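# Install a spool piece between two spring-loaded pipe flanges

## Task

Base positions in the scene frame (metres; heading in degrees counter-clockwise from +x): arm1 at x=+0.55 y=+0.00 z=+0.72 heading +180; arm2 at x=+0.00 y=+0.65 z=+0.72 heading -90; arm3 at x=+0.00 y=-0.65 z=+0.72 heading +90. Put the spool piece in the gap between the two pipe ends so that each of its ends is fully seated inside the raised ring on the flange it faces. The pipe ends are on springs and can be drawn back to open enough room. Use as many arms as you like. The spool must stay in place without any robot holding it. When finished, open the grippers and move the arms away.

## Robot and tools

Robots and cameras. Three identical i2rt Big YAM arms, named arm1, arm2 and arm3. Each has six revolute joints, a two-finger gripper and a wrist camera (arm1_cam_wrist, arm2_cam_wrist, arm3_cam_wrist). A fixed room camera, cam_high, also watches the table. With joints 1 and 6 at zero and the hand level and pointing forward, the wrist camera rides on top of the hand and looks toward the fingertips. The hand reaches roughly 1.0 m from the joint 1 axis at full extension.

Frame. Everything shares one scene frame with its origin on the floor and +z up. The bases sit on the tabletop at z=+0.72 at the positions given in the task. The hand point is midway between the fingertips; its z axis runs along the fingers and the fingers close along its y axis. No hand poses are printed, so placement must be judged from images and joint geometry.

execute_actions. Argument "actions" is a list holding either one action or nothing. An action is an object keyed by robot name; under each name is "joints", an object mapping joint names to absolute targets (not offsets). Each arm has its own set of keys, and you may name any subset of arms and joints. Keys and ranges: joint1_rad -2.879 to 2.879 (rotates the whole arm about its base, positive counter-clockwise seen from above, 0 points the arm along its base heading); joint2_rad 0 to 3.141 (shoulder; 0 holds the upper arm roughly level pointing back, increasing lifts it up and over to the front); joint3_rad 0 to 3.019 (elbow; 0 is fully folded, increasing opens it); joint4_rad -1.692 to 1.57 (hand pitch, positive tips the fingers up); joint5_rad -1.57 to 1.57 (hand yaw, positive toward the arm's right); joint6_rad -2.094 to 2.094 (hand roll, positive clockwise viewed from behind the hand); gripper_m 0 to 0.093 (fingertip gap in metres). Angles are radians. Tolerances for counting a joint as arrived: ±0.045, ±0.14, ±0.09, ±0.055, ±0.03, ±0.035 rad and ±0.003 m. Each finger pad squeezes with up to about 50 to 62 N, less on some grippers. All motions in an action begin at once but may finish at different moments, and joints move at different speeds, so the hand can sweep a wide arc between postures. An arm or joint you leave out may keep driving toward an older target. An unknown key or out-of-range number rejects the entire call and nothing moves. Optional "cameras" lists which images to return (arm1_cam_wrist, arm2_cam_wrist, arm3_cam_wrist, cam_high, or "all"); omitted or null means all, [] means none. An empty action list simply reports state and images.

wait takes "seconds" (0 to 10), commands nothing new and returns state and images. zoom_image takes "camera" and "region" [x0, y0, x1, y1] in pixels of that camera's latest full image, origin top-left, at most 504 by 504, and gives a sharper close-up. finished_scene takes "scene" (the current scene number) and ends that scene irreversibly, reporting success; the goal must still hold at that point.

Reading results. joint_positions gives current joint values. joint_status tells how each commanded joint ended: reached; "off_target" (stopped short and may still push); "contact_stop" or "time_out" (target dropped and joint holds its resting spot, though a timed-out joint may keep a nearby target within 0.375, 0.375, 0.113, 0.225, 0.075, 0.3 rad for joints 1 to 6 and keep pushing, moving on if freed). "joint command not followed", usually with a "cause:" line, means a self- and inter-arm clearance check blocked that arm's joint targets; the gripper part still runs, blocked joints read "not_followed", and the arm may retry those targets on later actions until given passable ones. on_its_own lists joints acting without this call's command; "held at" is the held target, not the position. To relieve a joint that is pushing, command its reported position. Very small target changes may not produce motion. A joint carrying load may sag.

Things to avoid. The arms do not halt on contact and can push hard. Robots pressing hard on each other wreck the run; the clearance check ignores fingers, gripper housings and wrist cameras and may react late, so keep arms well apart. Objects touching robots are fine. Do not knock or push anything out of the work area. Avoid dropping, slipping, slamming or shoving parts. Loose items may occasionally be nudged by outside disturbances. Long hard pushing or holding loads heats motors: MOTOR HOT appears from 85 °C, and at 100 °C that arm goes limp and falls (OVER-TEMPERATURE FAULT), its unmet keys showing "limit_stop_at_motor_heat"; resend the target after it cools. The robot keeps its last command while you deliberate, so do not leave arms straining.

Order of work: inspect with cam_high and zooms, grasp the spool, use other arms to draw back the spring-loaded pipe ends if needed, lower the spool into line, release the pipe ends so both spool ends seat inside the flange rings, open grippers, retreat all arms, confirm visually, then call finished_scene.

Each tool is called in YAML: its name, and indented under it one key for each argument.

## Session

execute_actions:
  actions: []

Scene clock: 0.00 s.
arm1.joint_positions: joint1_rad=-0.169 joint2_rad=+0.627 joint3_rad=+1.456 joint4_rad=-1.508 joint5_rad=+0.251 joint6_rad=+0.363 gripper_m=+0.094
arm1.joint_status: not commanded
arm1.hand: x=+0.3603 y=+0.0646 z=+1.3371 quat_wxyz=(+0.069, -0.852, +0.273, +0.441) (m; scene frame)
arm2.joint_positions: joint1_rad=-0.261 joint2_rad=+0.589 joint3_rad=+1.464 joint4_rad=-1.348 joint5_rad=+0.160 joint6_rad=-0.128 gripper_m=+0.094
arm2.joint_status: not commanded
arm2.hand: x=-0.0733 y=+0.4456 z=+1.3458 quat_wxyz=(-0.237, -0.659, -0.545, +0.461) (m; scene frame)
arm3.joint_positions: joint1_rad=-0.456 joint2_rad=+0.627 joint3_rad=+1.448 joint4_rad=-1.388 joint5_rad=+0.029 joint6_rad=+0.084 gripper_m=+0.094
arm3.joint_status: not commanded
arm3.hand: x=+0.0991 y=-0.4506 z=+1.3341 quat_wxyz=(-0.402, +0.433, -0.762, -0.264) (m; scene frame)
pictures: arm1_cam_wrist, arm2_cam_wrist, arm3_cam_wrist, cam_high
Images, in order (width x height): arm1_cam_wrist 616x616, arm2_cam_wrist 616x616, arm3_cam_wrist 616x616, cam_high 504x504.

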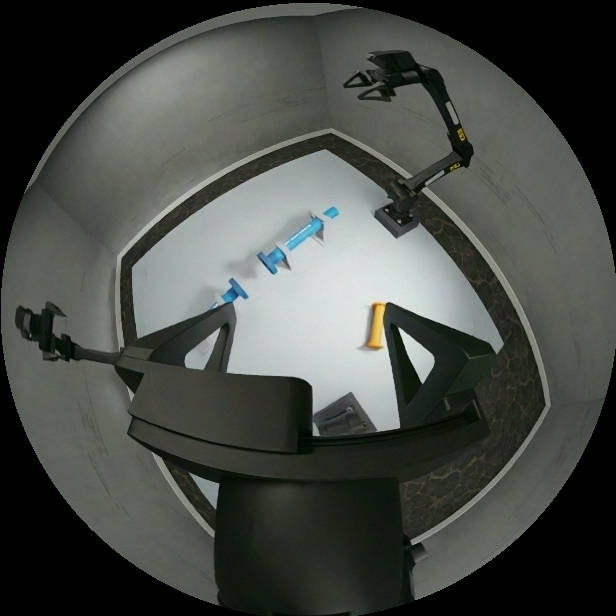

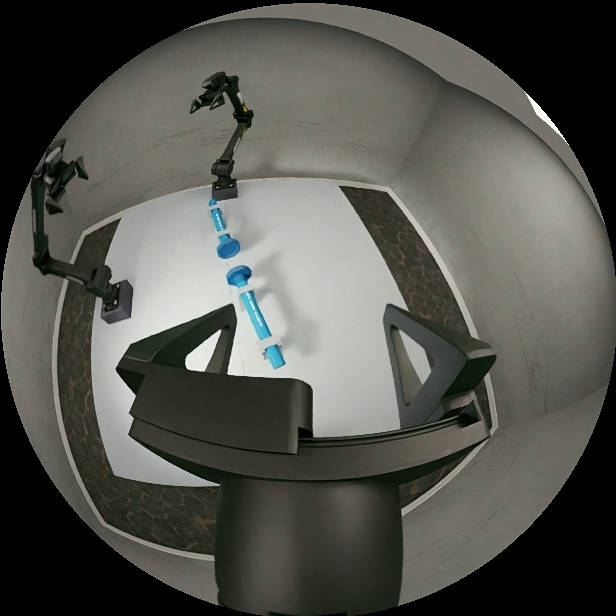

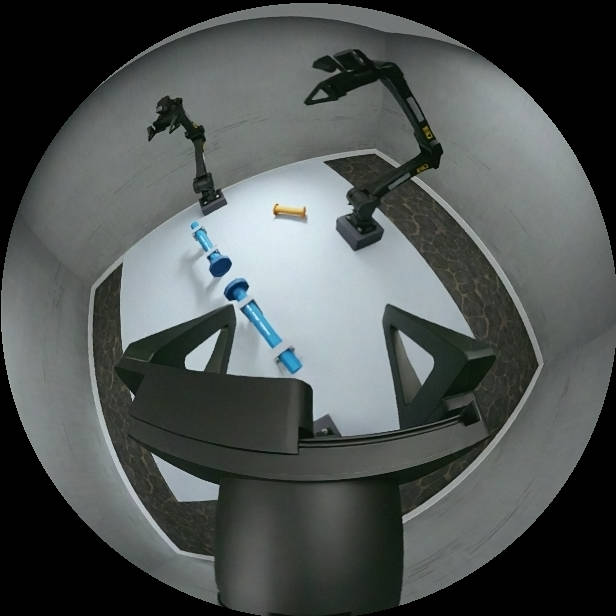

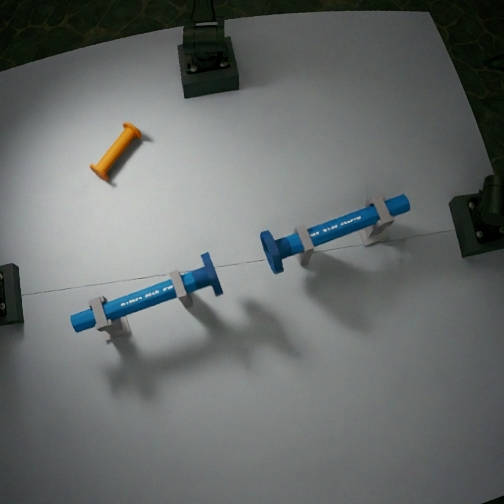

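execute_actions:
  actions:
    - {"arm1":{"joints":{"joint1_rad":-0.93,"joint2_rad":1.44,"joint3_rad":0.88,"joint4_rad":-1.01,"joint5_rad":0,"joint6_rad":-0.12}},"arm2":{"joints":{"joint1_rad":-0.223,"joint2_rad":1.6,"joint3_rad":1.25,"joint4_rad":-1.22,"joint5_rad":0,"joint6_rad":-0.4}},"arm3":{"joints":{"joint1_rad":-0.04,"joint2_rad":1.38,"joint3_rad":0.85,"joint4_rad":-0.52,"joint5_rad":0,"joint6_rad":-0.22}}}

Scene clock: 14.93 s.
arm1.joint_positions: joint1_rad=-0.932 joint2_rad=+1.430 joint3_rad=+0.870 joint4_rad=-1.025 joint5_rad=+0.002 joint6_rad=-0.111 gripper_m=+0.094
arm1.joint_status: all done
arm1.hand: x=+0.3308 y=+0.2798 z=+0.8678 quat_wxyz=(+0.002, -0.922, +0.387, -0.002) (m; scene frame)
arm2.joint_positions: joint1_rad=-0.238 joint2_rad=+1.604 joint3_rad=+1.253 joint4_rad=-1.226 joint5_rad=+0.003 joint6_rad=-0.389 gripper_m=+0.094
arm2.joint_status: all done
arm2.hand: x=-0.0919 y=+0.1979 z=+0.8919 quat_wxyz=(+0.007, -0.637, -0.771, -0.008) (m; scene frame)
arm3.joint_positions: joint1_rad=-0.041 joint2_rad=+1.384 joint3_rad=+0.841 joint4_rad=-0.547 joint5_rad=+0.001 joint6_rad=-0.212 gripper_m=+0.094
arm3.joint_status: all done
arm3.hand: x=+0.0107 y=-0.1909 z=+0.8788 quat_wxyz=(-0.187, +0.749, -0.619, -0.147) (m; scene frame)
pictures: arm1_cam_wrist, arm2_cam_wrist, arm3_cam_wrist, cam_high
Images, in order (width x height): arm1_cam_wrist 616x616, arm2_cam_wrist 616x616, arm3_cam_wrist 616x616, cam_high 504x504.

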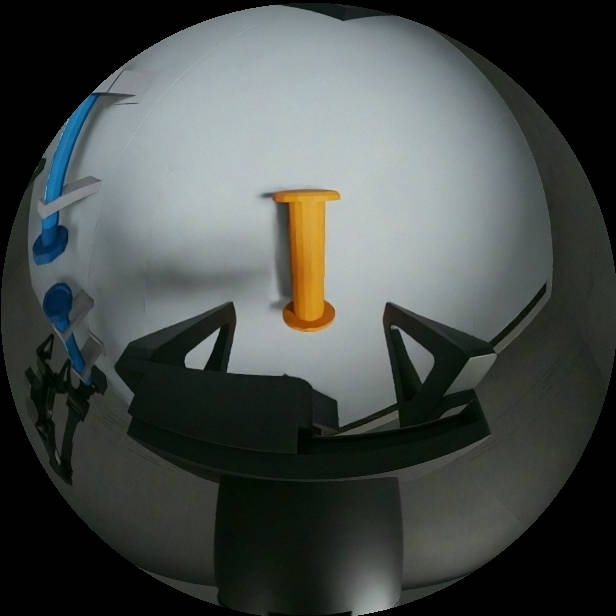

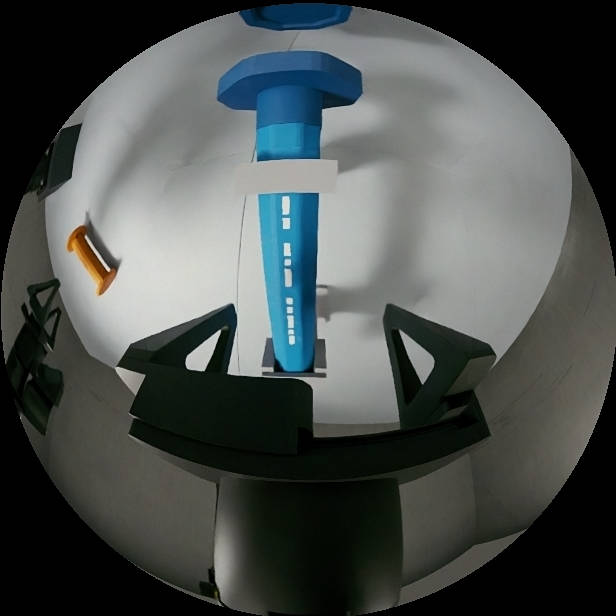

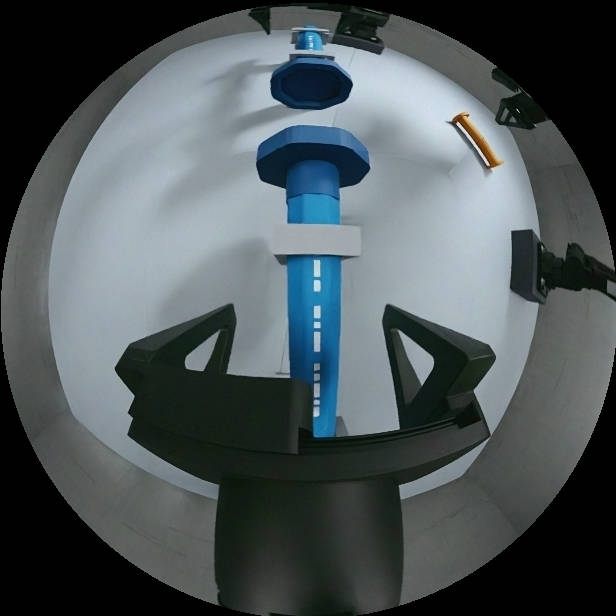

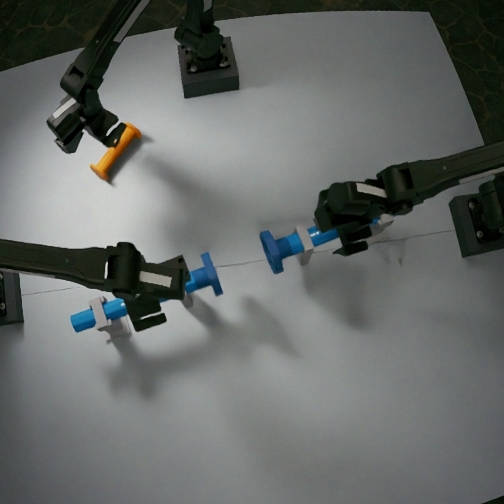

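execute_actions:
  actions:
    - {"arm1":{"joints":{"joint2_rad":1.59,"joint3_rad":0.665,"joint4_rad":-0.62}},"arm2":{"joints":{"joint1_rad":-0.21,"joint2_rad":1.685,"joint3_rad":1.14,"joint4_rad":-1.02}},"arm3":{"joints":{"joint2_rad":1.475,"joint3_rad":0.73,"joint4_rad":-0.34}}}

Scene clock: 27.40 s.
arm1.joint_positions: joint1_rad=-0.932 joint2_rad=+1.602 joint3_rad=+0.654 joint4_rad=-0.635 joint5_rad=+0.002 joint6_rad=-0.111 gripper_m=+0.094
arm1.joint_status: all done
arm1.hand: x=+0.3519 y=+0.2536 z=+0.7518 quat_wxyz=(+0.002, -0.922, +0.386, -0.001) (m; scene frame)
arm2.joint_positions: joint1_rad=-0.223 joint2_rad=+1.695 joint3_rad=+1.140 joint4_rad=-1.031 joint5_rad=+0.003 joint6_rad=-0.389 gripper_m=+0.094
arm2.joint_status: all done
arm2.hand: x=-0.0848 y=+0.2002 z=+0.8130 quat_wxyz=(+0.009, -0.631, -0.776, -0.012) (m; scene frame)
arm3.joint_positions: joint1_rad=-0.040 joint2_rad=+1.479 joint3_rad=+0.728 joint4_rad=-0.366 joint5_rad=+0.001 joint6_rad=-0.214 gripper_m=+0.094
arm3.joint_status: all done
arm3.hand: x=+0.0102 y=-0.2082 z=+0.8112 quat_wxyz=(-0.177, +0.752, -0.620, -0.139) (m; scene frame)
pictures: arm1_cam_wrist, arm2_cam_wrist, arm3_cam_wrist, cam_high
Images, in order (width x height): arm1_cam_wrist 616x616, arm2_cam_wrist 616x616, arm3_cam_wrist 616x616, cam_high 504x504.

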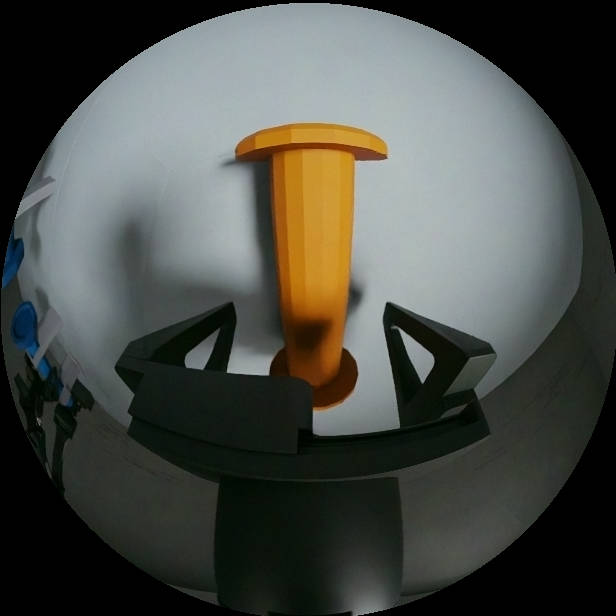

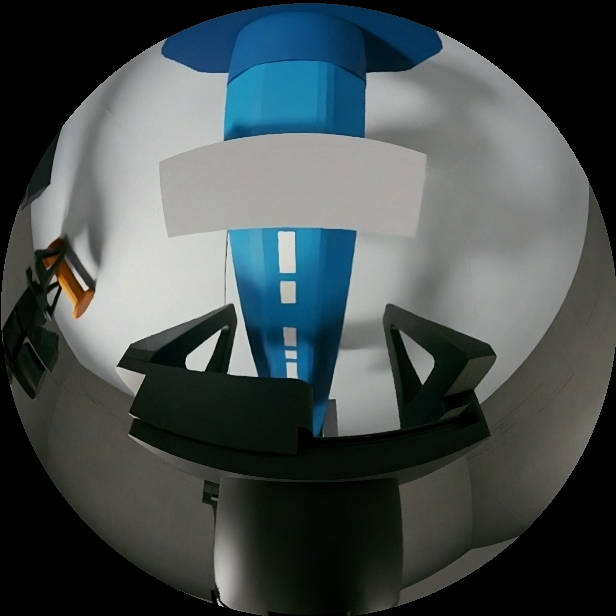

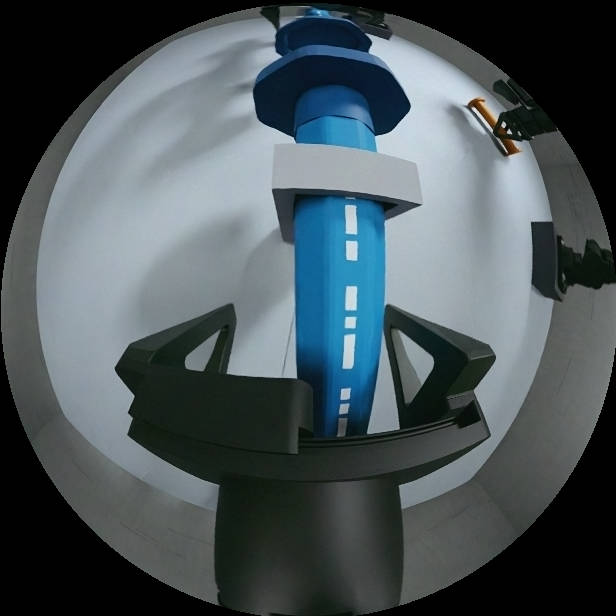

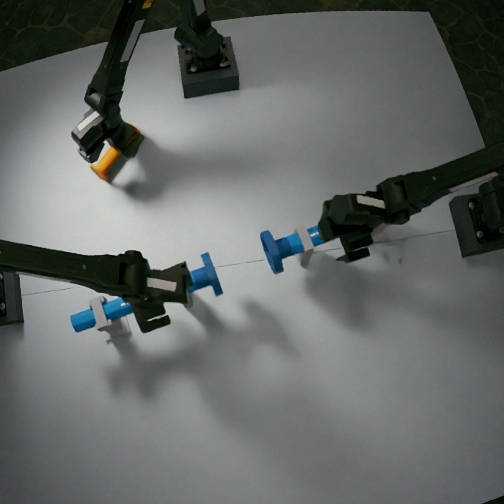

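execute_actions:
  actions:
    - {"arm1":{"joints":{"gripper_m":0.0}},"arm2":{"joints":{"gripper_m":0.0}},"arm3":{"joints":{"gripper_m":0.0}}}
  cameras: []

execute_actions:
  actions:
    - {"arm1":{"joints":{"joint2_rad":1.2,"joint3_rad":0.9,"joint4_rad":-1.26}},"arm2":{"joints":{"joint2_rad":1.53,"joint3_rad":0.91,"joint4_rad":-1.0}},"arm3":{"joints":{"joint2_rad":1.34,"joint3_rad":0.54,"joint4_rad":-0.41}}}

Scene clock: 31.57 s.
arm1.joint_positions: joint1_rad=-0.932 joint2_rad=+1.602 joint3_rad=+0.654 joint4_rad=-0.634 joint5_rad=+0.001 joint6_rad=-0.113 gripper_m=+0.035
arm1.joint_status: gripper_m off_target (ended at +0.035, target +0.000)
arm1.hand: x=+0.3518 y=+0.2537 z=+0.7518 quat_wxyz=(+0.002, -0.923, +0.386, -0.001) (m; scene frame)
arm2.joint_positions: joint1_rad=-0.213 joint2_rad=+1.694 joint3_rad=+1.137 joint4_rad=-1.035 joint5_rad=-0.008 joint6_rad=-0.374 gripper_m=+0.038
arm2.joint_status: gripper_m off_target (ended at +0.038, target +0.000)
arm2.hand: x=-0.0777 y=+0.2015 z=+0.8125 quat_wxyz=(+0.006, -0.633, -0.774, -0.018) (m; scene frame)
arm3.joint_positions: joint1_rad=-0.064 joint2_rad=+1.479 joint3_rad=+0.728 joint4_rad=-0.353 joint5_rad=+0.014 joint6_rad=-0.227 gripper_m=+0.039
arm3.joint_status: gripper_m off_target (ended at +0.039, target +0.000)
arm3.hand: x=+0.0230 y=-0.2057 z=+0.8127 quat_wxyz=(-0.189, +0.747, -0.624, -0.135) (m; scene frame)
pictures: none
No camera images: the call's "cameras" was empty. Leave "cameras" out to get every camera's image.

Scene clock: 33.67 s.
arm1.joint_positions: joint1_rad=-0.932 joint2_rad=+1.201 joint3_rad=+0.881 joint4_rad=-1.248 joint5_rad=+0.001 joint6_rad=-0.113 gripper_m=+0.035
arm1.joint_status: all done
arm1.hand: x=+0.3589 y=+0.2435 z=+0.9430 quat_wxyz=(+0.006, -0.923, +0.386, +0.005) (m; scene frame)
arm2.joint_positions: joint1_rad=-0.216 joint2_rad=+1.595 joint3_rad=+1.002 joint4_rad=-0.876 joint5_rad=+0.007 joint6_rad=-0.361 gripper_m=+0.038
arm2.joint_status: joint3_rad time_out (moved -0.134 of -0.227); joint4_rad time_out (moved +0.159 of +0.035); the others done
arm2.on_its_own: joint3_rad reads +1.002 and still pushes toward +0.910 since a time_out; joint4_rad reads -0.876 and still pushes toward -1.000 since a time_out
arm2.hand: x=-0.0797 y=+0.2158 z=+0.8124 quat_wxyz=(-0.017, -0.639, -0.768, +0.040) (m; scene frame)
arm3.joint_positions: joint1_rad=-0.071 joint2_rad=+1.418 joint3_rad=+0.652 joint4_rad=-0.321 joint5_rad=+0.026 joint6_rad=-0.246 gripper_m=+0.039
arm3.joint_status: joint3_rad time_out (moved -0.076 of -0.188); joint4_rad time_out (moved +0.031 of -0.057); the others done
arm3.on_its_own: joint3_rad reads +0.652 and still pushes toward +0.540 since a time_out; joint4_rad reads -0.321 and still pushes toward -0.410 since a time_out
arm3.hand: x=+0.0270 y=-0.2301 z=+0.8115 quat_wxyz=(-0.200, +0.748, -0.620, -0.132) (m; scene frame)
pictures: arm1_cam_wrist, arm2_cam_wrist, arm3_cam_wrist, cam_high
Images, in order (width x height): arm1_cam_wrist 616x616, arm2_cam_wrist 616x616, arm3_cam_wrist 616x616, cam_high 504x504.

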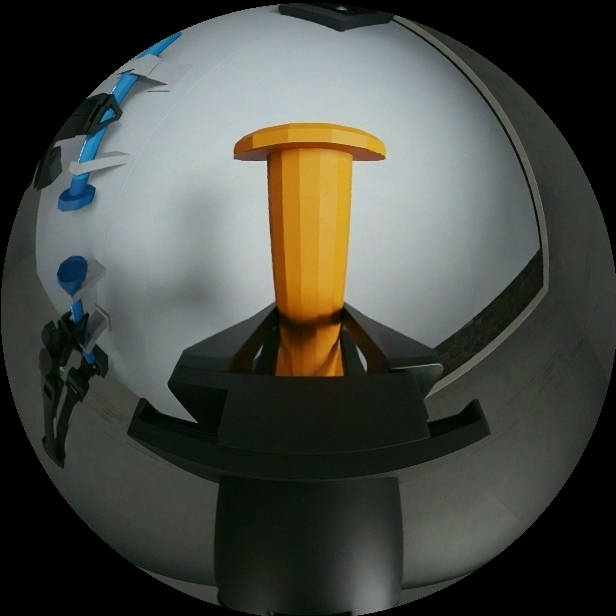

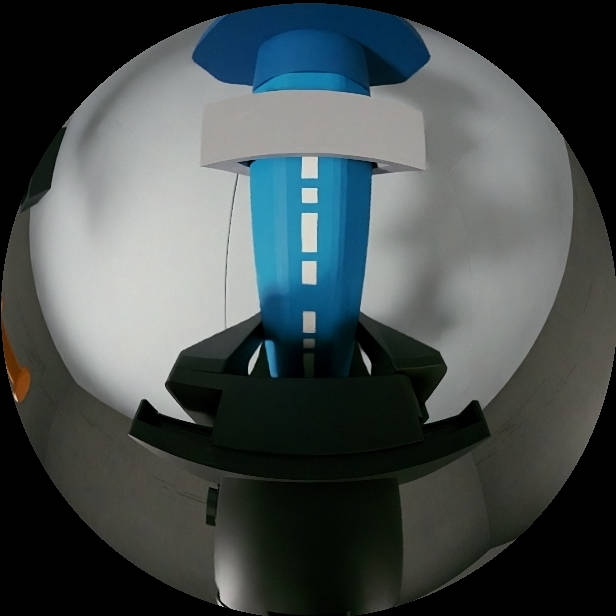

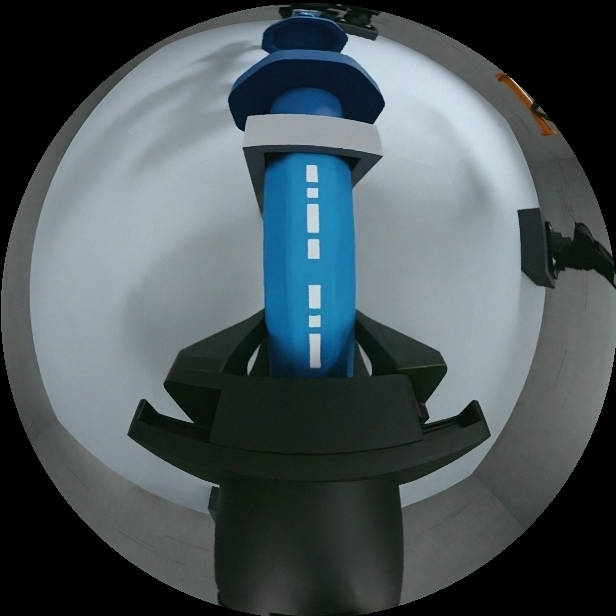

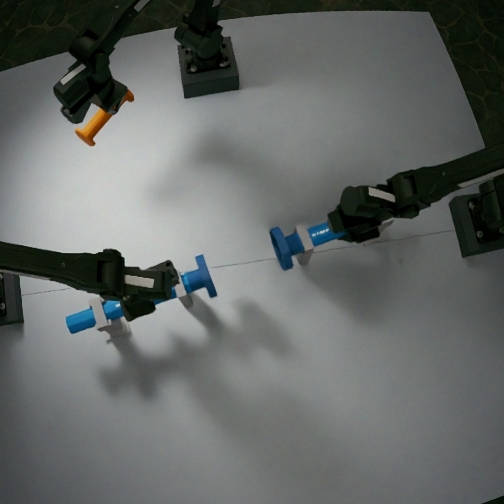

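execute_actions:
  actions:
    - {"arm1":{"joints":{"joint1_rad":-0.09,"joint6_rad":-1.9}}}
  cameras: []

execute_actions:
  actions:
    - {"arm1":{"joints":{"joint2_rad":1.9,"joint3_rad":1.68,"joint4_rad":-1.35}}}

Scene clock: 41.13 s.
arm1.joint_positions: joint1_rad=-0.091 joint2_rad=+1.201 joint3_rad=+0.881 joint4_rad=-1.248 joint5_rad=+0.000 joint6_rad=-1.891 gripper_m=+0.035
arm1.joint_status: all done
arm1.hand: x=+0.2400 y=+0.0184 z=+0.9408 quat_wxyz=(+0.006, -0.611, -0.792, -0.003) (m; scene frame)
arm2.joint_positions: joint1_rad=-0.216 joint2_rad=+1.595 joint3_rad=+1.002 joint4_rad=-0.876 joint5_rad=+0.007 joint6_rad=-0.361 gripper_m=+0.038
arm2.joint_status: not commanded
arm2.on_its_own: joint3_rad reads +1.002 and still pushes toward +0.910 since a time_out; joint4_rad reads -0.876 and still pushes toward -1.000 since a time_out
arm2.hand: x=-0.0797 y=+0.2158 z=+0.8124 quat_wxyz=(-0.017, -0.639, -0.768, +0.040) (m; scene frame)
arm3.joint_positions: joint1_rad=-0.071 joint2_rad=+1.418 joint3_rad=+0.652 joint4_rad=-0.321 joint5_rad=+0.026 joint6_rad=-0.246 gripper_m=+0.039
arm3.joint_status: not commanded
arm3.on_its_own: joint3_rad reads +0.652 and still pushes toward +0.540 since a time_out; joint4_rad reads -0.321 and still pushes toward -0.410 since a time_out
arm3.hand: x=+0.0270 y=-0.2301 z=+0.8115 quat_wxyz=(-0.200, +0.748, -0.620, -0.132) (m; scene frame)
pictures: none
No camera images: the call's "cameras" was empty. Leave "cameras" out to get every camera's image.

Scene clock: 42.60 s.
arm1.joint_positions: joint1_rad=-0.091 joint2_rad=+1.900 joint3_rad=+1.624 joint4_rad=-1.359 joint5_rad=+0.003 joint6_rad=-1.891 gripper_m=+0.035
arm1.joint_status: all done
arm1.hand: x=-0.0084 y=+0.0352 z=+0.9172 quat_wxyz=(-0.021, -0.611, -0.791, -0.023) (m; scene frame)
arm2.joint_positions: joint1_rad=-0.218 joint2_rad=+1.592 joint3_rad=+0.998 joint4_rad=-0.874 joint5_rad=+0.008 joint6_rad=-0.361 gripper_m=+0.038
arm2.joint_status: not commanded
arm2.on_its_own: joint4_rad reads -0.874 and still pushes toward -1.000 since a time_out
arm2.hand: x=-0.0801 y=+0.2171 z=+0.8123 quat_wxyz=(-0.017, -0.639, -0.768, +0.041) (m; scene frame)
arm3.joint_positions: joint1_rad=-0.071 joint2_rad=+1.418 joint3_rad=+0.652 joint4_rad=-0.321 joint5_rad=+0.026 joint6_rad=-0.246 gripper_m=+0.039
arm3.joint_status: not commanded
arm3.on_its_own: joint3_rad reads +0.652 and still pushes toward +0.540 since a time_out; joint4_rad reads -0.321 and still pushes toward -0.410 since a time_out
arm3.hand: x=+0.0270 y=-0.2301 z=+0.8115 quat_wxyz=(-0.200, +0.748, -0.620, -0.132) (m; scene frame)
pictures: arm1_cam_wrist, arm2_cam_wrist, arm3_cam_wrist, cam_high
Images, in order (width x height): arm1_cam_wrist 616x616, arm2_cam_wrist 616x616, arm3_cam_wrist 616x616, cam_high 504x504.

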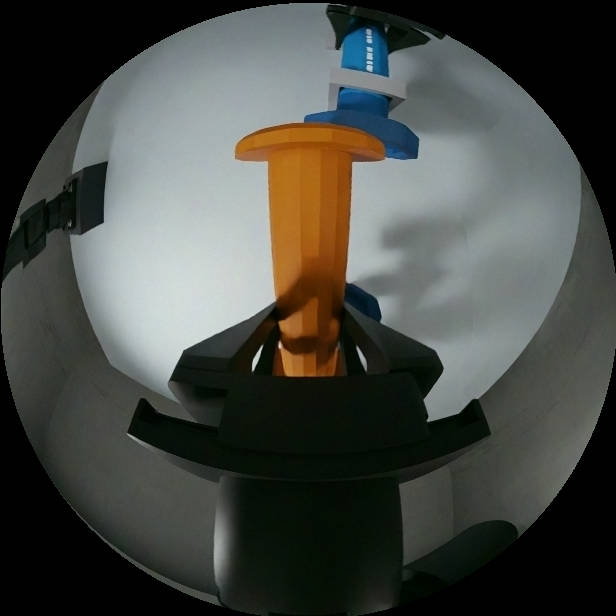

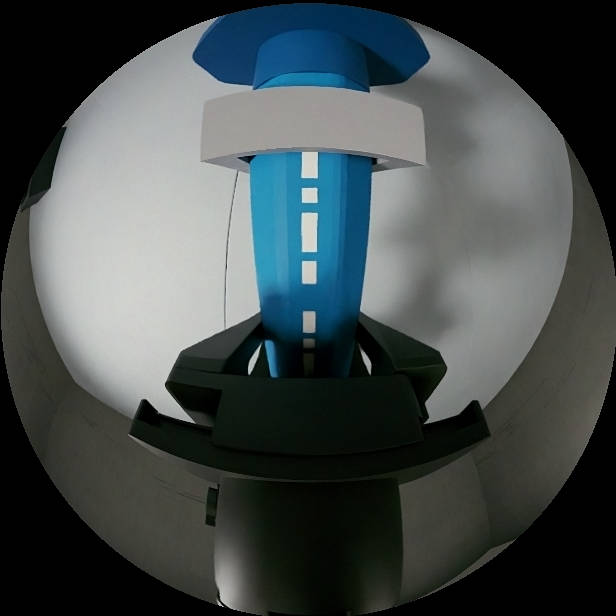

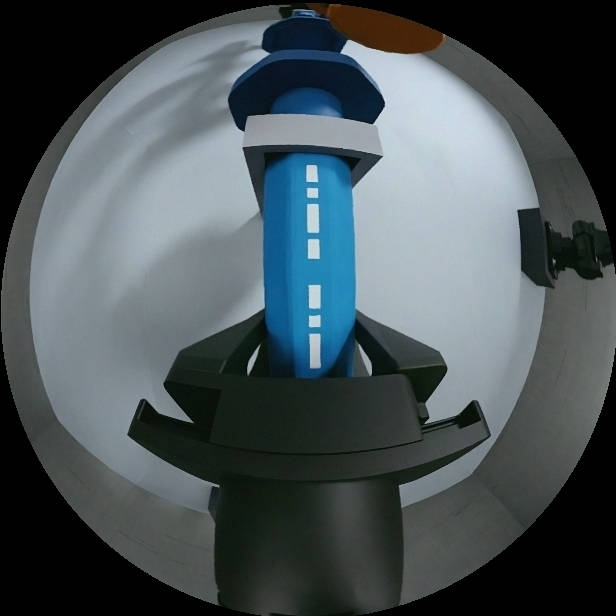

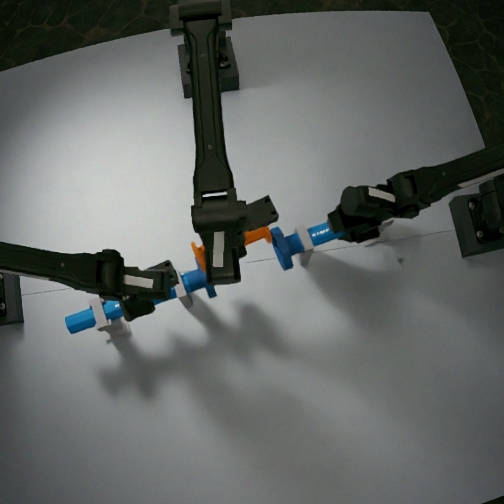

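execute_actions:
  actions:
    - {"arm1":{"joints":{"joint1_rad":-0.055,"joint2_rad":1.93,"joint3_rad":1.72,"joint4_rad":-1.29,"joint6_rad":-1.86}}}
  cameras: ["arm1_cam_wrist","cam_high"]

Scene clock: 48.03 s.
arm1.joint_positions: joint1_rad=-0.055 joint2_rad=+1.929 joint3_rad=+1.657 joint4_rad=-1.301 joint5_rad=+0.003 joint6_rad=-1.869 gripper_m=+0.035
arm1.joint_status: all done
arm1.hand: x=-0.0350 y=+0.0157 z=+0.9127 quat_wxyz=(+0.005, -0.605, -0.796, -0.005) (m; scene frame)
arm2.joint_positions: joint1_rad=-0.218 joint2_rad=+1.592 joint3_rad=+0.998 joint4_rad=-0.874 joint5_rad=+0.008 joint6_rad=-0.361 gripper_m=+0.038
arm2.joint_status: not commanded
arm2.on_its_own: joint4_rad reads -0.874 and still pushes toward -1.000 since a time_out
arm2.hand: x=-0.0801 y=+0.2171 z=+0.8123 quat_wxyz=(-0.017, -0.639, -0.768, +0.041) (m; scene frame)
arm3.joint_positions: joint1_rad=-0.071 joint2_rad=+1.418 joint3_rad=+0.652 joint4_rad=-0.321 joint5_rad=+0.026 joint6_rad=-0.246 gripper_m=+0.039
arm3.joint_status: not commanded
arm3.on_its_own: joint3_rad reads +0.652 and still pushes toward +0.540 since a time_out; joint4_rad reads -0.321 and still pushes toward -0.410 since a time_out
arm3.hand: x=+0.0270 y=-0.2301 z=+0.8115 quat_wxyz=(-0.200, +0.748, -0.620, -0.132) (m; scene frame)
pictures: arm1_cam_wrist, cam_high
Images, in order (width x height): arm1_cam_wrist 616x616, cam_high 504x504.

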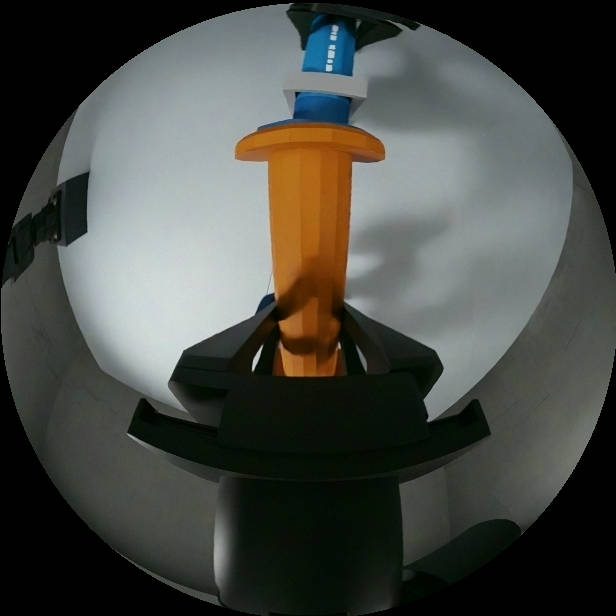

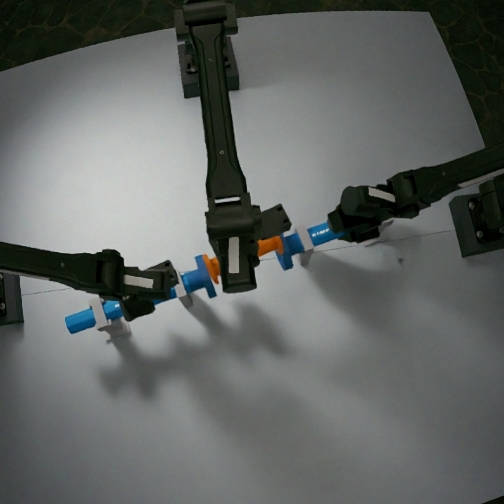

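execute_actions:
  actions:
    - {"arm1":{"joints":{"joint2_rad":1.95,"joint3_rad":1.57,"joint4_rad":-1.19,"joint6_rad":-1.8}}}
  cameras: ["arm1_cam_wrist","cam_high","arm3_cam_wrist"]

zoom_image:
  camera: "cam_high"
  region: [150,200,330,330]

Scene clock: 52.27 s.
arm1.joint_positions: joint1_rad=-0.057 joint2_rad=+1.957 joint3_rad=+1.566 joint4_rad=-1.200 joint5_rad=+0.005 joint6_rad=-1.805 gripper_m=+0.035
arm1.joint_status: all done
arm1.hand: x=-0.0250 y=+0.0172 z=+0.8641 quat_wxyz=(-0.001, -0.631, -0.776, -0.011) (m; scene frame)
arm2.joint_positions: joint1_rad=-0.218 joint2_rad=+1.590 joint3_rad=+0.997 joint4_rad=-0.874 joint5_rad=+0.008 joint6_rad=-0.362 gripper_m=+0.038
arm2.joint_status: not commanded
arm2.on_its_own: joint4_rad reads -0.874 and still pushes toward -1.000 since a time_out
arm2.hand: x=-0.0800 y=+0.2175 z=+0.8124 quat_wxyz=(-0.017, -0.639, -0.768, +0.041) (m; scene frame)
arm3.joint_positions: joint1_rad=-0.071 joint2_rad=+1.418 joint3_rad=+0.652 joint4_rad=-0.321 joint5_rad=+0.026 joint6_rad=-0.246 gripper_m=+0.039
arm3.joint_status: not commanded
arm3.on_its_own: joint3_rad reads +0.652 and still pushes toward +0.540 since a time_out; joint4_rad reads -0.321 and still pushes toward -0.410 since a time_out
arm3.hand: x=+0.0270 y=-0.2301 z=+0.8115 quat_wxyz=(-0.200, +0.748, -0.619, -0.132) (m; scene frame)
pictures: arm1_cam_wrist, arm3_cam_wrist, cam_high
Images, in order (width x height): arm1_cam_wrist 616x616, arm3_cam_wrist 616x616, cam_high 504x504.

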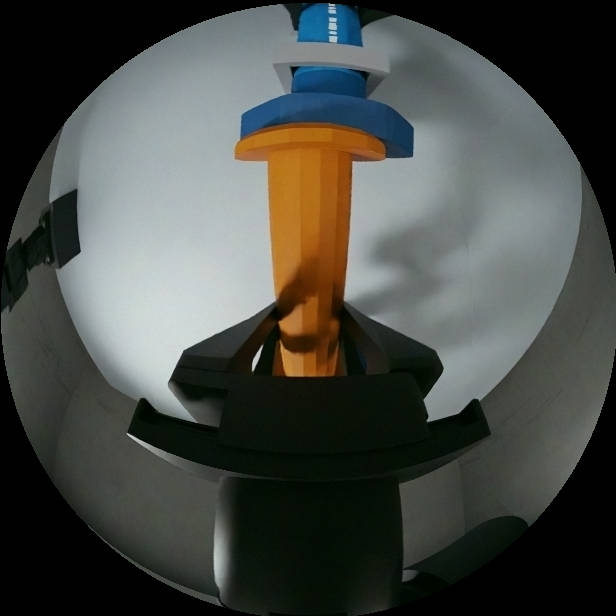

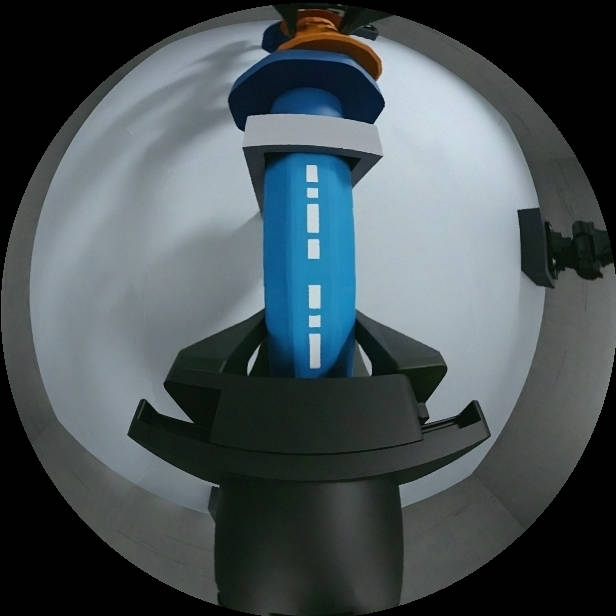

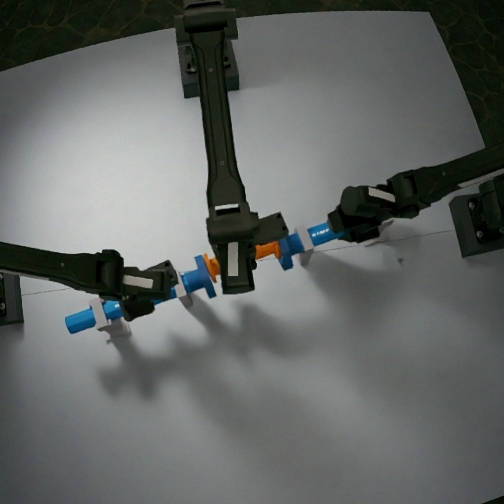

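Region (150, 200, 330, 330) of cam_high's 504x504 image, scaled by 2.800, with more detail than that image has.

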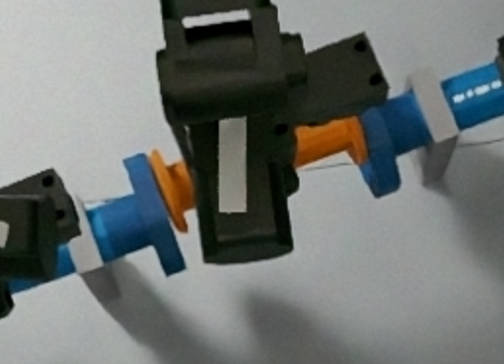

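execute_actions:
  actions:
    - {"arm2":{"joints":{"joint2_rad":1.42,"joint3_rad":0.8,"joint4_rad":-0.95}},"arm3":{"joints":{"joint2_rad":1.27,"joint3_rad":0.46,"joint4_rad":-0.4}},"arm1":{"joints":{"joint4_rad":-1.15}}}
  cameras: ["arm1_cam_wrist","cam_high"]

zoom_image:
  camera: "cam_high"
  region: [150,200,330,330]

Scene clock: 58.43 s.
arm1.joint_positions: joint1_rad=-0.057 joint2_rad=+1.957 joint3_rad=+1.566 joint4_rad=-1.165 joint5_rad=+0.002 joint6_rad=-1.805 gripper_m=+0.035
arm1.joint_status: all done
arm1.hand: x=-0.0338 y=+0.0169 z=+0.8641 quat_wxyz=(+0.012, -0.631, -0.776, +0.001) (m; scene frame)
arm2.joint_positions: joint1_rad=-0.221 joint2_rad=+1.537 joint3_rad=+0.924 joint4_rad=-0.770 joint5_rad=+0.009 joint6_rad=-0.368 gripper_m=+0.038
arm2.joint_status: joint3_rad time_out (moved -0.073 of -0.197); joint4_rad time_out (moved +0.104 of -0.076); the others done
arm2.on_its_own: joint3_rad reads +0.924 and still pushes toward +0.812 since a time_out; joint4_rad reads -0.770 and still pushes toward -0.950 since a time_out
arm2.hand: x=-0.0809 y=+0.2215 z=+0.8128 quat_wxyz=(-0.037, -0.636, -0.767, +0.078) (m; scene frame)
arm3.joint_positions: joint1_rad=-0.071 joint2_rad=+1.405 joint3_rad=+0.627 joint4_rad=-0.278 joint5_rad=+0.026 joint6_rad=-0.251 gripper_m=+0.039
arm3.joint_status: joint3_rad time_out (moved -0.024 of -0.192); joint4_rad time_out (moved +0.043 of -0.079); the others done
arm3.on_its_own: joint3_rad reads +0.627 and still pushes toward +0.515 since a time_out; joint4_rad reads -0.278 and still pushes toward -0.400 since a time_out
arm3.hand: x=+0.0270 y=-0.2313 z=+0.8122 quat_wxyz=(-0.213, +0.746, -0.615, -0.140) (m; scene frame)
pictures: arm1_cam_wrist, cam_high
Images, in order (width x height): arm1_cam_wrist 616x616, cam_high 504x504.

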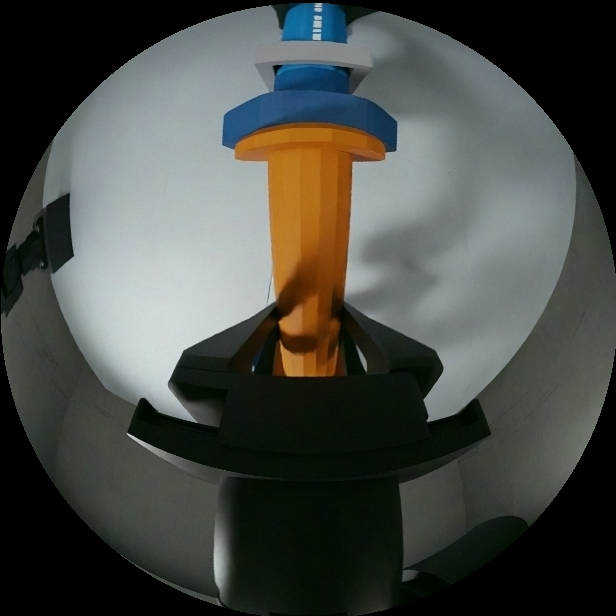

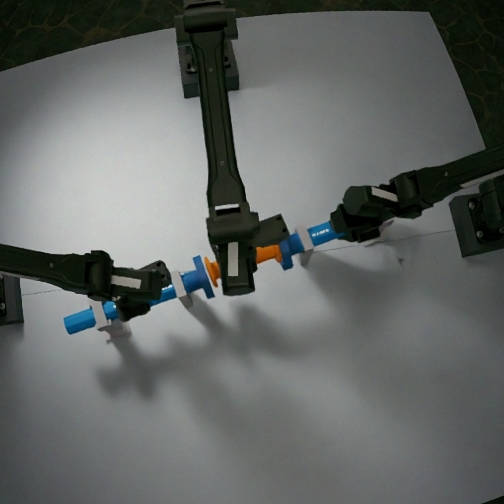

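Region (150, 200, 330, 330) of cam_high's 504x504 image, scaled by 2.800, with more detail than that image has.

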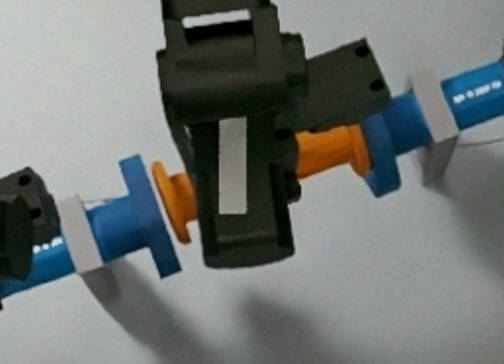

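execute_actions:
  actions:
    - {"arm1":{"joints":{"joint5_rad":0.045}}}
  cameras: []

execute_actions:
  actions:
    - {"arm1":{"joints":{"joint2_rad":1.985,"joint3_rad":1.52,"joint4_rad":-1.08}}}
  cameras: ["arm1_cam_wrist","cam_high"]

zoom_image:
  camera: "cam_high"
  region: [150,200,330,330]

Scene clock: 63.77 s.
arm1.joint_positions: joint1_rad=-0.053 joint2_rad=+1.957 joint3_rad=+1.566 joint4_rad=-1.165 joint5_rad=+0.036 joint6_rad=-1.804 gripper_m=+0.035
arm1.joint_status: all done
arm1.hand: x=-0.0337 y=+0.0206 z=+0.8643 quat_wxyz=(+0.023, -0.630, -0.776, -0.013) (m; scene frame)
arm2.joint_positions: joint1_rad=-0.221 joint2_rad=+1.537 joint3_rad=+0.924 joint4_rad=-0.770 joint5_rad=+0.009 joint6_rad=-0.368 gripper_m=+0.038
arm2.joint_status: not commanded
arm2.on_its_own: joint3_rad reads +0.924 and still pushes toward +0.812 since a time_out; joint4_rad reads -0.770 and still pushes toward -0.950 since a time_out
arm2.hand: x=-0.0809 y=+0.2215 z=+0.8130 quat_wxyz=(-0.037, -0.636, -0.767, +0.078) (m; scene frame)
arm3.joint_positions: joint1_rad=-0.071 joint2_rad=+1.405 joint3_rad=+0.627 joint4_rad=-0.278 joint5_rad=+0.026 joint6_rad=-0.251 gripper_m=+0.039
arm3.joint_status: not commanded
arm3.on_its_own: joint3_rad reads +0.627 and still pushes toward +0.515 since a time_out; joint4_rad reads -0.278 and still pushes toward -0.400 since a time_out
arm3.hand: x=+0.0270 y=-0.2313 z=+0.8122 quat_wxyz=(-0.213, +0.746, -0.615, -0.140) (m; scene frame)
pictures: none
No camera images: the call's "cameras" was empty. Leave "cameras" out to get every camera's image.

Scene clock: 64.70 s.
arm1.joint_positions: joint1_rad=-0.053 joint2_rad=+1.994 joint3_rad=+1.515 joint4_rad=-1.094 joint5_rad=+0.043 joint6_rad=-1.804 gripper_m=+0.035
arm1.joint_status: all done
arm1.hand: x=-0.0274 y=+0.0221 z=+0.8264 quat_wxyz=(+0.018, -0.630, -0.776, -0.021) (m; scene frame)
arm2.joint_positions: joint1_rad=-0.221 joint2_rad=+1.537 joint3_rad=+0.924 joint4_rad=-0.770 joint5_rad=+0.009 joint6_rad=-0.368 gripper_m=+0.038
arm2.joint_status: not commanded
arm2.on_its_own: joint3_rad reads +0.924 and still pushes toward +0.812 since a time_out; joint4_rad reads -0.770 and still pushes toward -0.950 since a time_out
arm2.hand: x=-0.0809 y=+0.2215 z=+0.8130 quat_wxyz=(-0.037, -0.636, -0.767, +0.078) (m; scene frame)
arm3.joint_positions: joint1_rad=-0.071 joint2_rad=+1.405 joint3_rad=+0.627 joint4_rad=-0.278 joint5_rad=+0.026 joint6_rad=-0.251 gripper_m=+0.039
arm3.joint_status: not commanded
arm3.on_its_own: joint3_rad reads +0.627 and still pushes toward +0.515 since a time_out; joint4_rad reads -0.278 and still pushes toward -0.400 since a time_out
arm3.hand: x=+0.0270 y=-0.2313 z=+0.8122 quat_wxyz=(-0.213, +0.746, -0.615, -0.140) (m; scene frame)
pictures: arm1_cam_wrist, cam_high
Images, in order (width x height): arm1_cam_wrist 616x616, cam_high 504x504.

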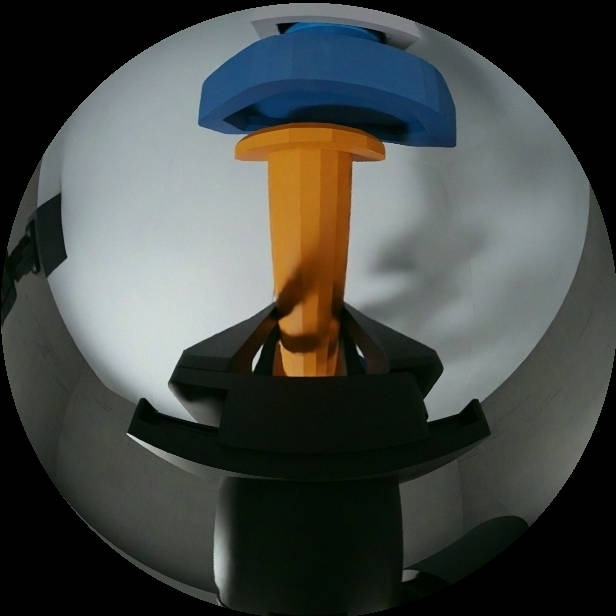

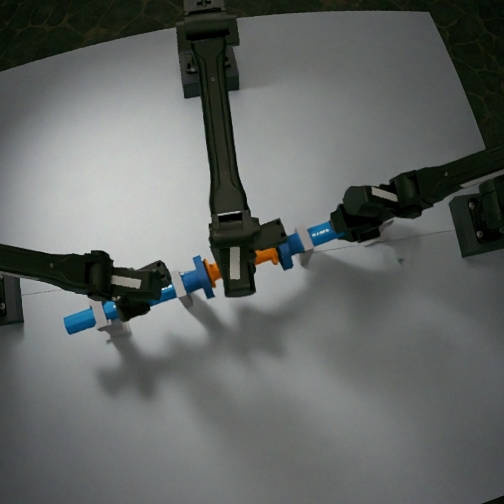

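Region (150, 200, 330, 330) of cam_high's 504x504 image, scaled by 2.800, with more detail than that image has.

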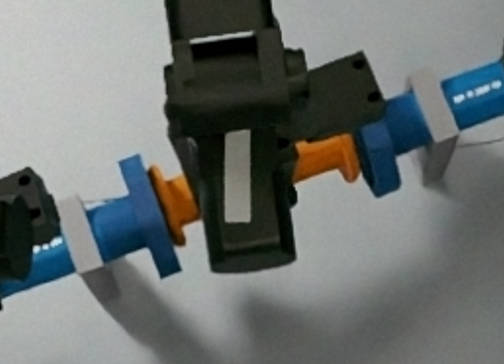

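execute_actions:
  actions:
    - {"arm1":{"joints":{"joint2_rad":2.015,"joint4_rad":-1.045}}}
  cameras: ["arm1_cam_wrist","cam_high","arm3_cam_wrist","arm2_cam_wrist"]

zoom_image:
  camera: "arm1_cam_wrist"
  region: [150,0,500,250]

Scene clock: 68.10 s.
arm1.joint_positions: joint1_rad=-0.052 joint2_rad=+1.999 joint3_rad=+1.515 joint4_rad=-1.068 joint5_rad=+0.042 joint6_rad=-1.803 gripper_m=+0.035
arm1.joint_status: all done
arm1.hand: x=-0.0332 y=+0.0217 z=+0.8232 quat_wxyz=(+0.026, -0.630, -0.776, -0.014) (m; scene frame)
arm2.joint_positions: joint1_rad=-0.221 joint2_rad=+1.537 joint3_rad=+0.924 joint4_rad=-0.770 joint5_rad=+0.009 joint6_rad=-0.368 gripper_m=+0.038
arm2.joint_status: not commanded
arm2.on_its_own: joint3_rad reads +0.924 and still pushes toward +0.812 since a time_out; joint4_rad reads -0.770 and still pushes toward -0.950 since a time_out
arm2.hand: x=-0.0811 y=+0.2215 z=+0.8130 quat_wxyz=(-0.037, -0.636, -0.766, +0.078) (m; scene frame)
arm3.joint_positions: joint1_rad=-0.071 joint2_rad=+1.405 joint3_rad=+0.627 joint4_rad=-0.278 joint5_rad=+0.026 joint6_rad=-0.251 gripper_m=+0.039
arm3.joint_status: not commanded
arm3.on_its_own: joint3_rad reads +0.627 and still pushes toward +0.515 since a time_out; joint4_rad reads -0.278 and still pushes toward -0.400 since a time_out
arm3.hand: x=+0.0270 y=-0.2313 z=+0.8122 quat_wxyz=(-0.213, +0.746, -0.615, -0.140) (m; scene frame)
pictures: arm1_cam_wrist, arm2_cam_wrist, arm3_cam_wrist, cam_high
Images, in order (width x height): arm1_cam_wrist 616x616, arm2_cam_wrist 616x616, arm3_cam_wrist 616x616, cam_high 504x504.

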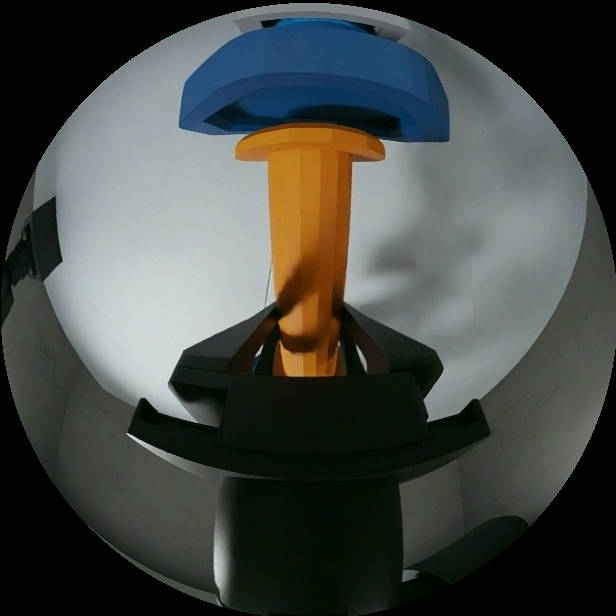

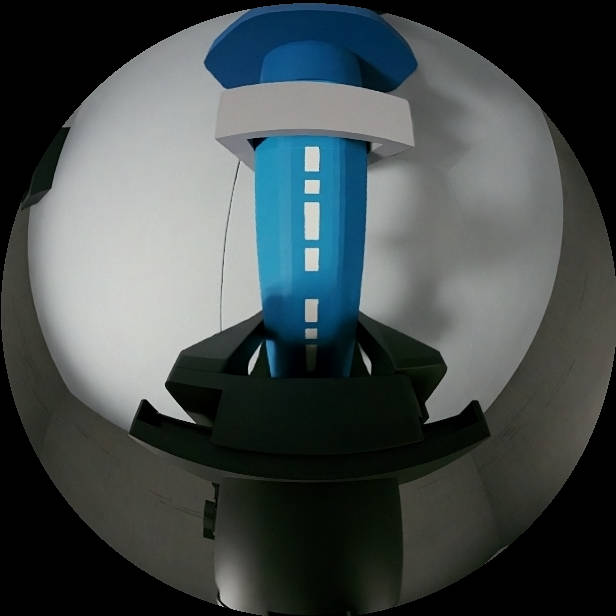

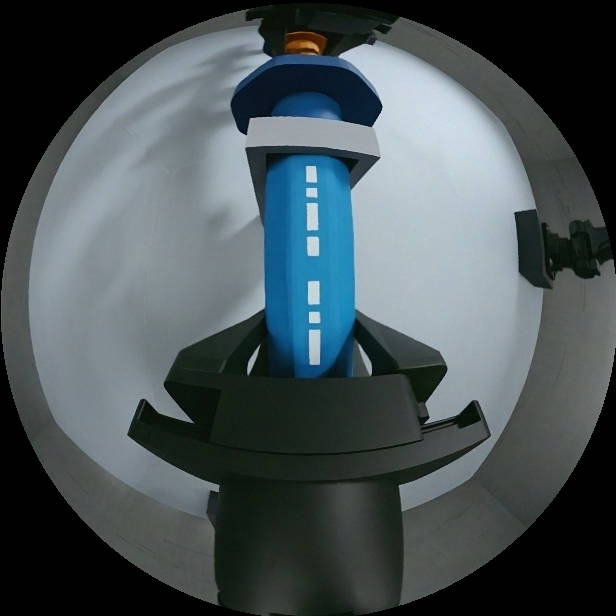

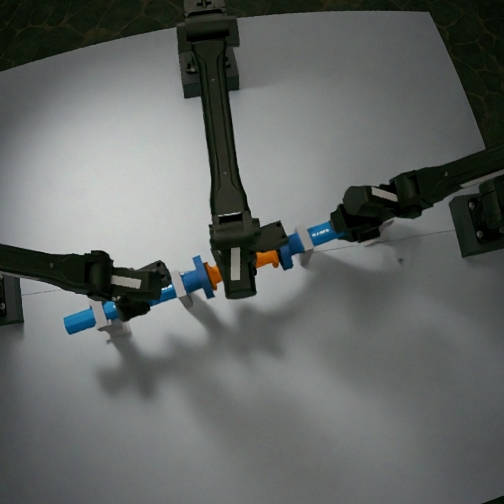

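Region (150, 0, 500, 250) of arm1_cam_wrist's 616x616 image, scaled by 1.440, with more detail than that image has; it fills the top 360 rows of this view, and the rest is white.

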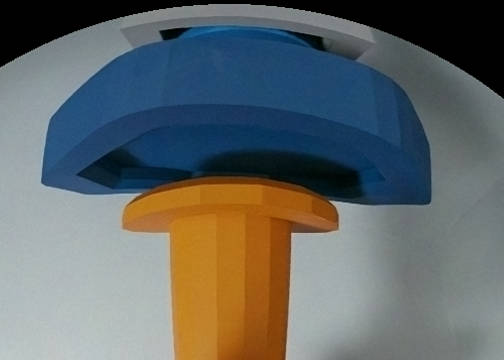

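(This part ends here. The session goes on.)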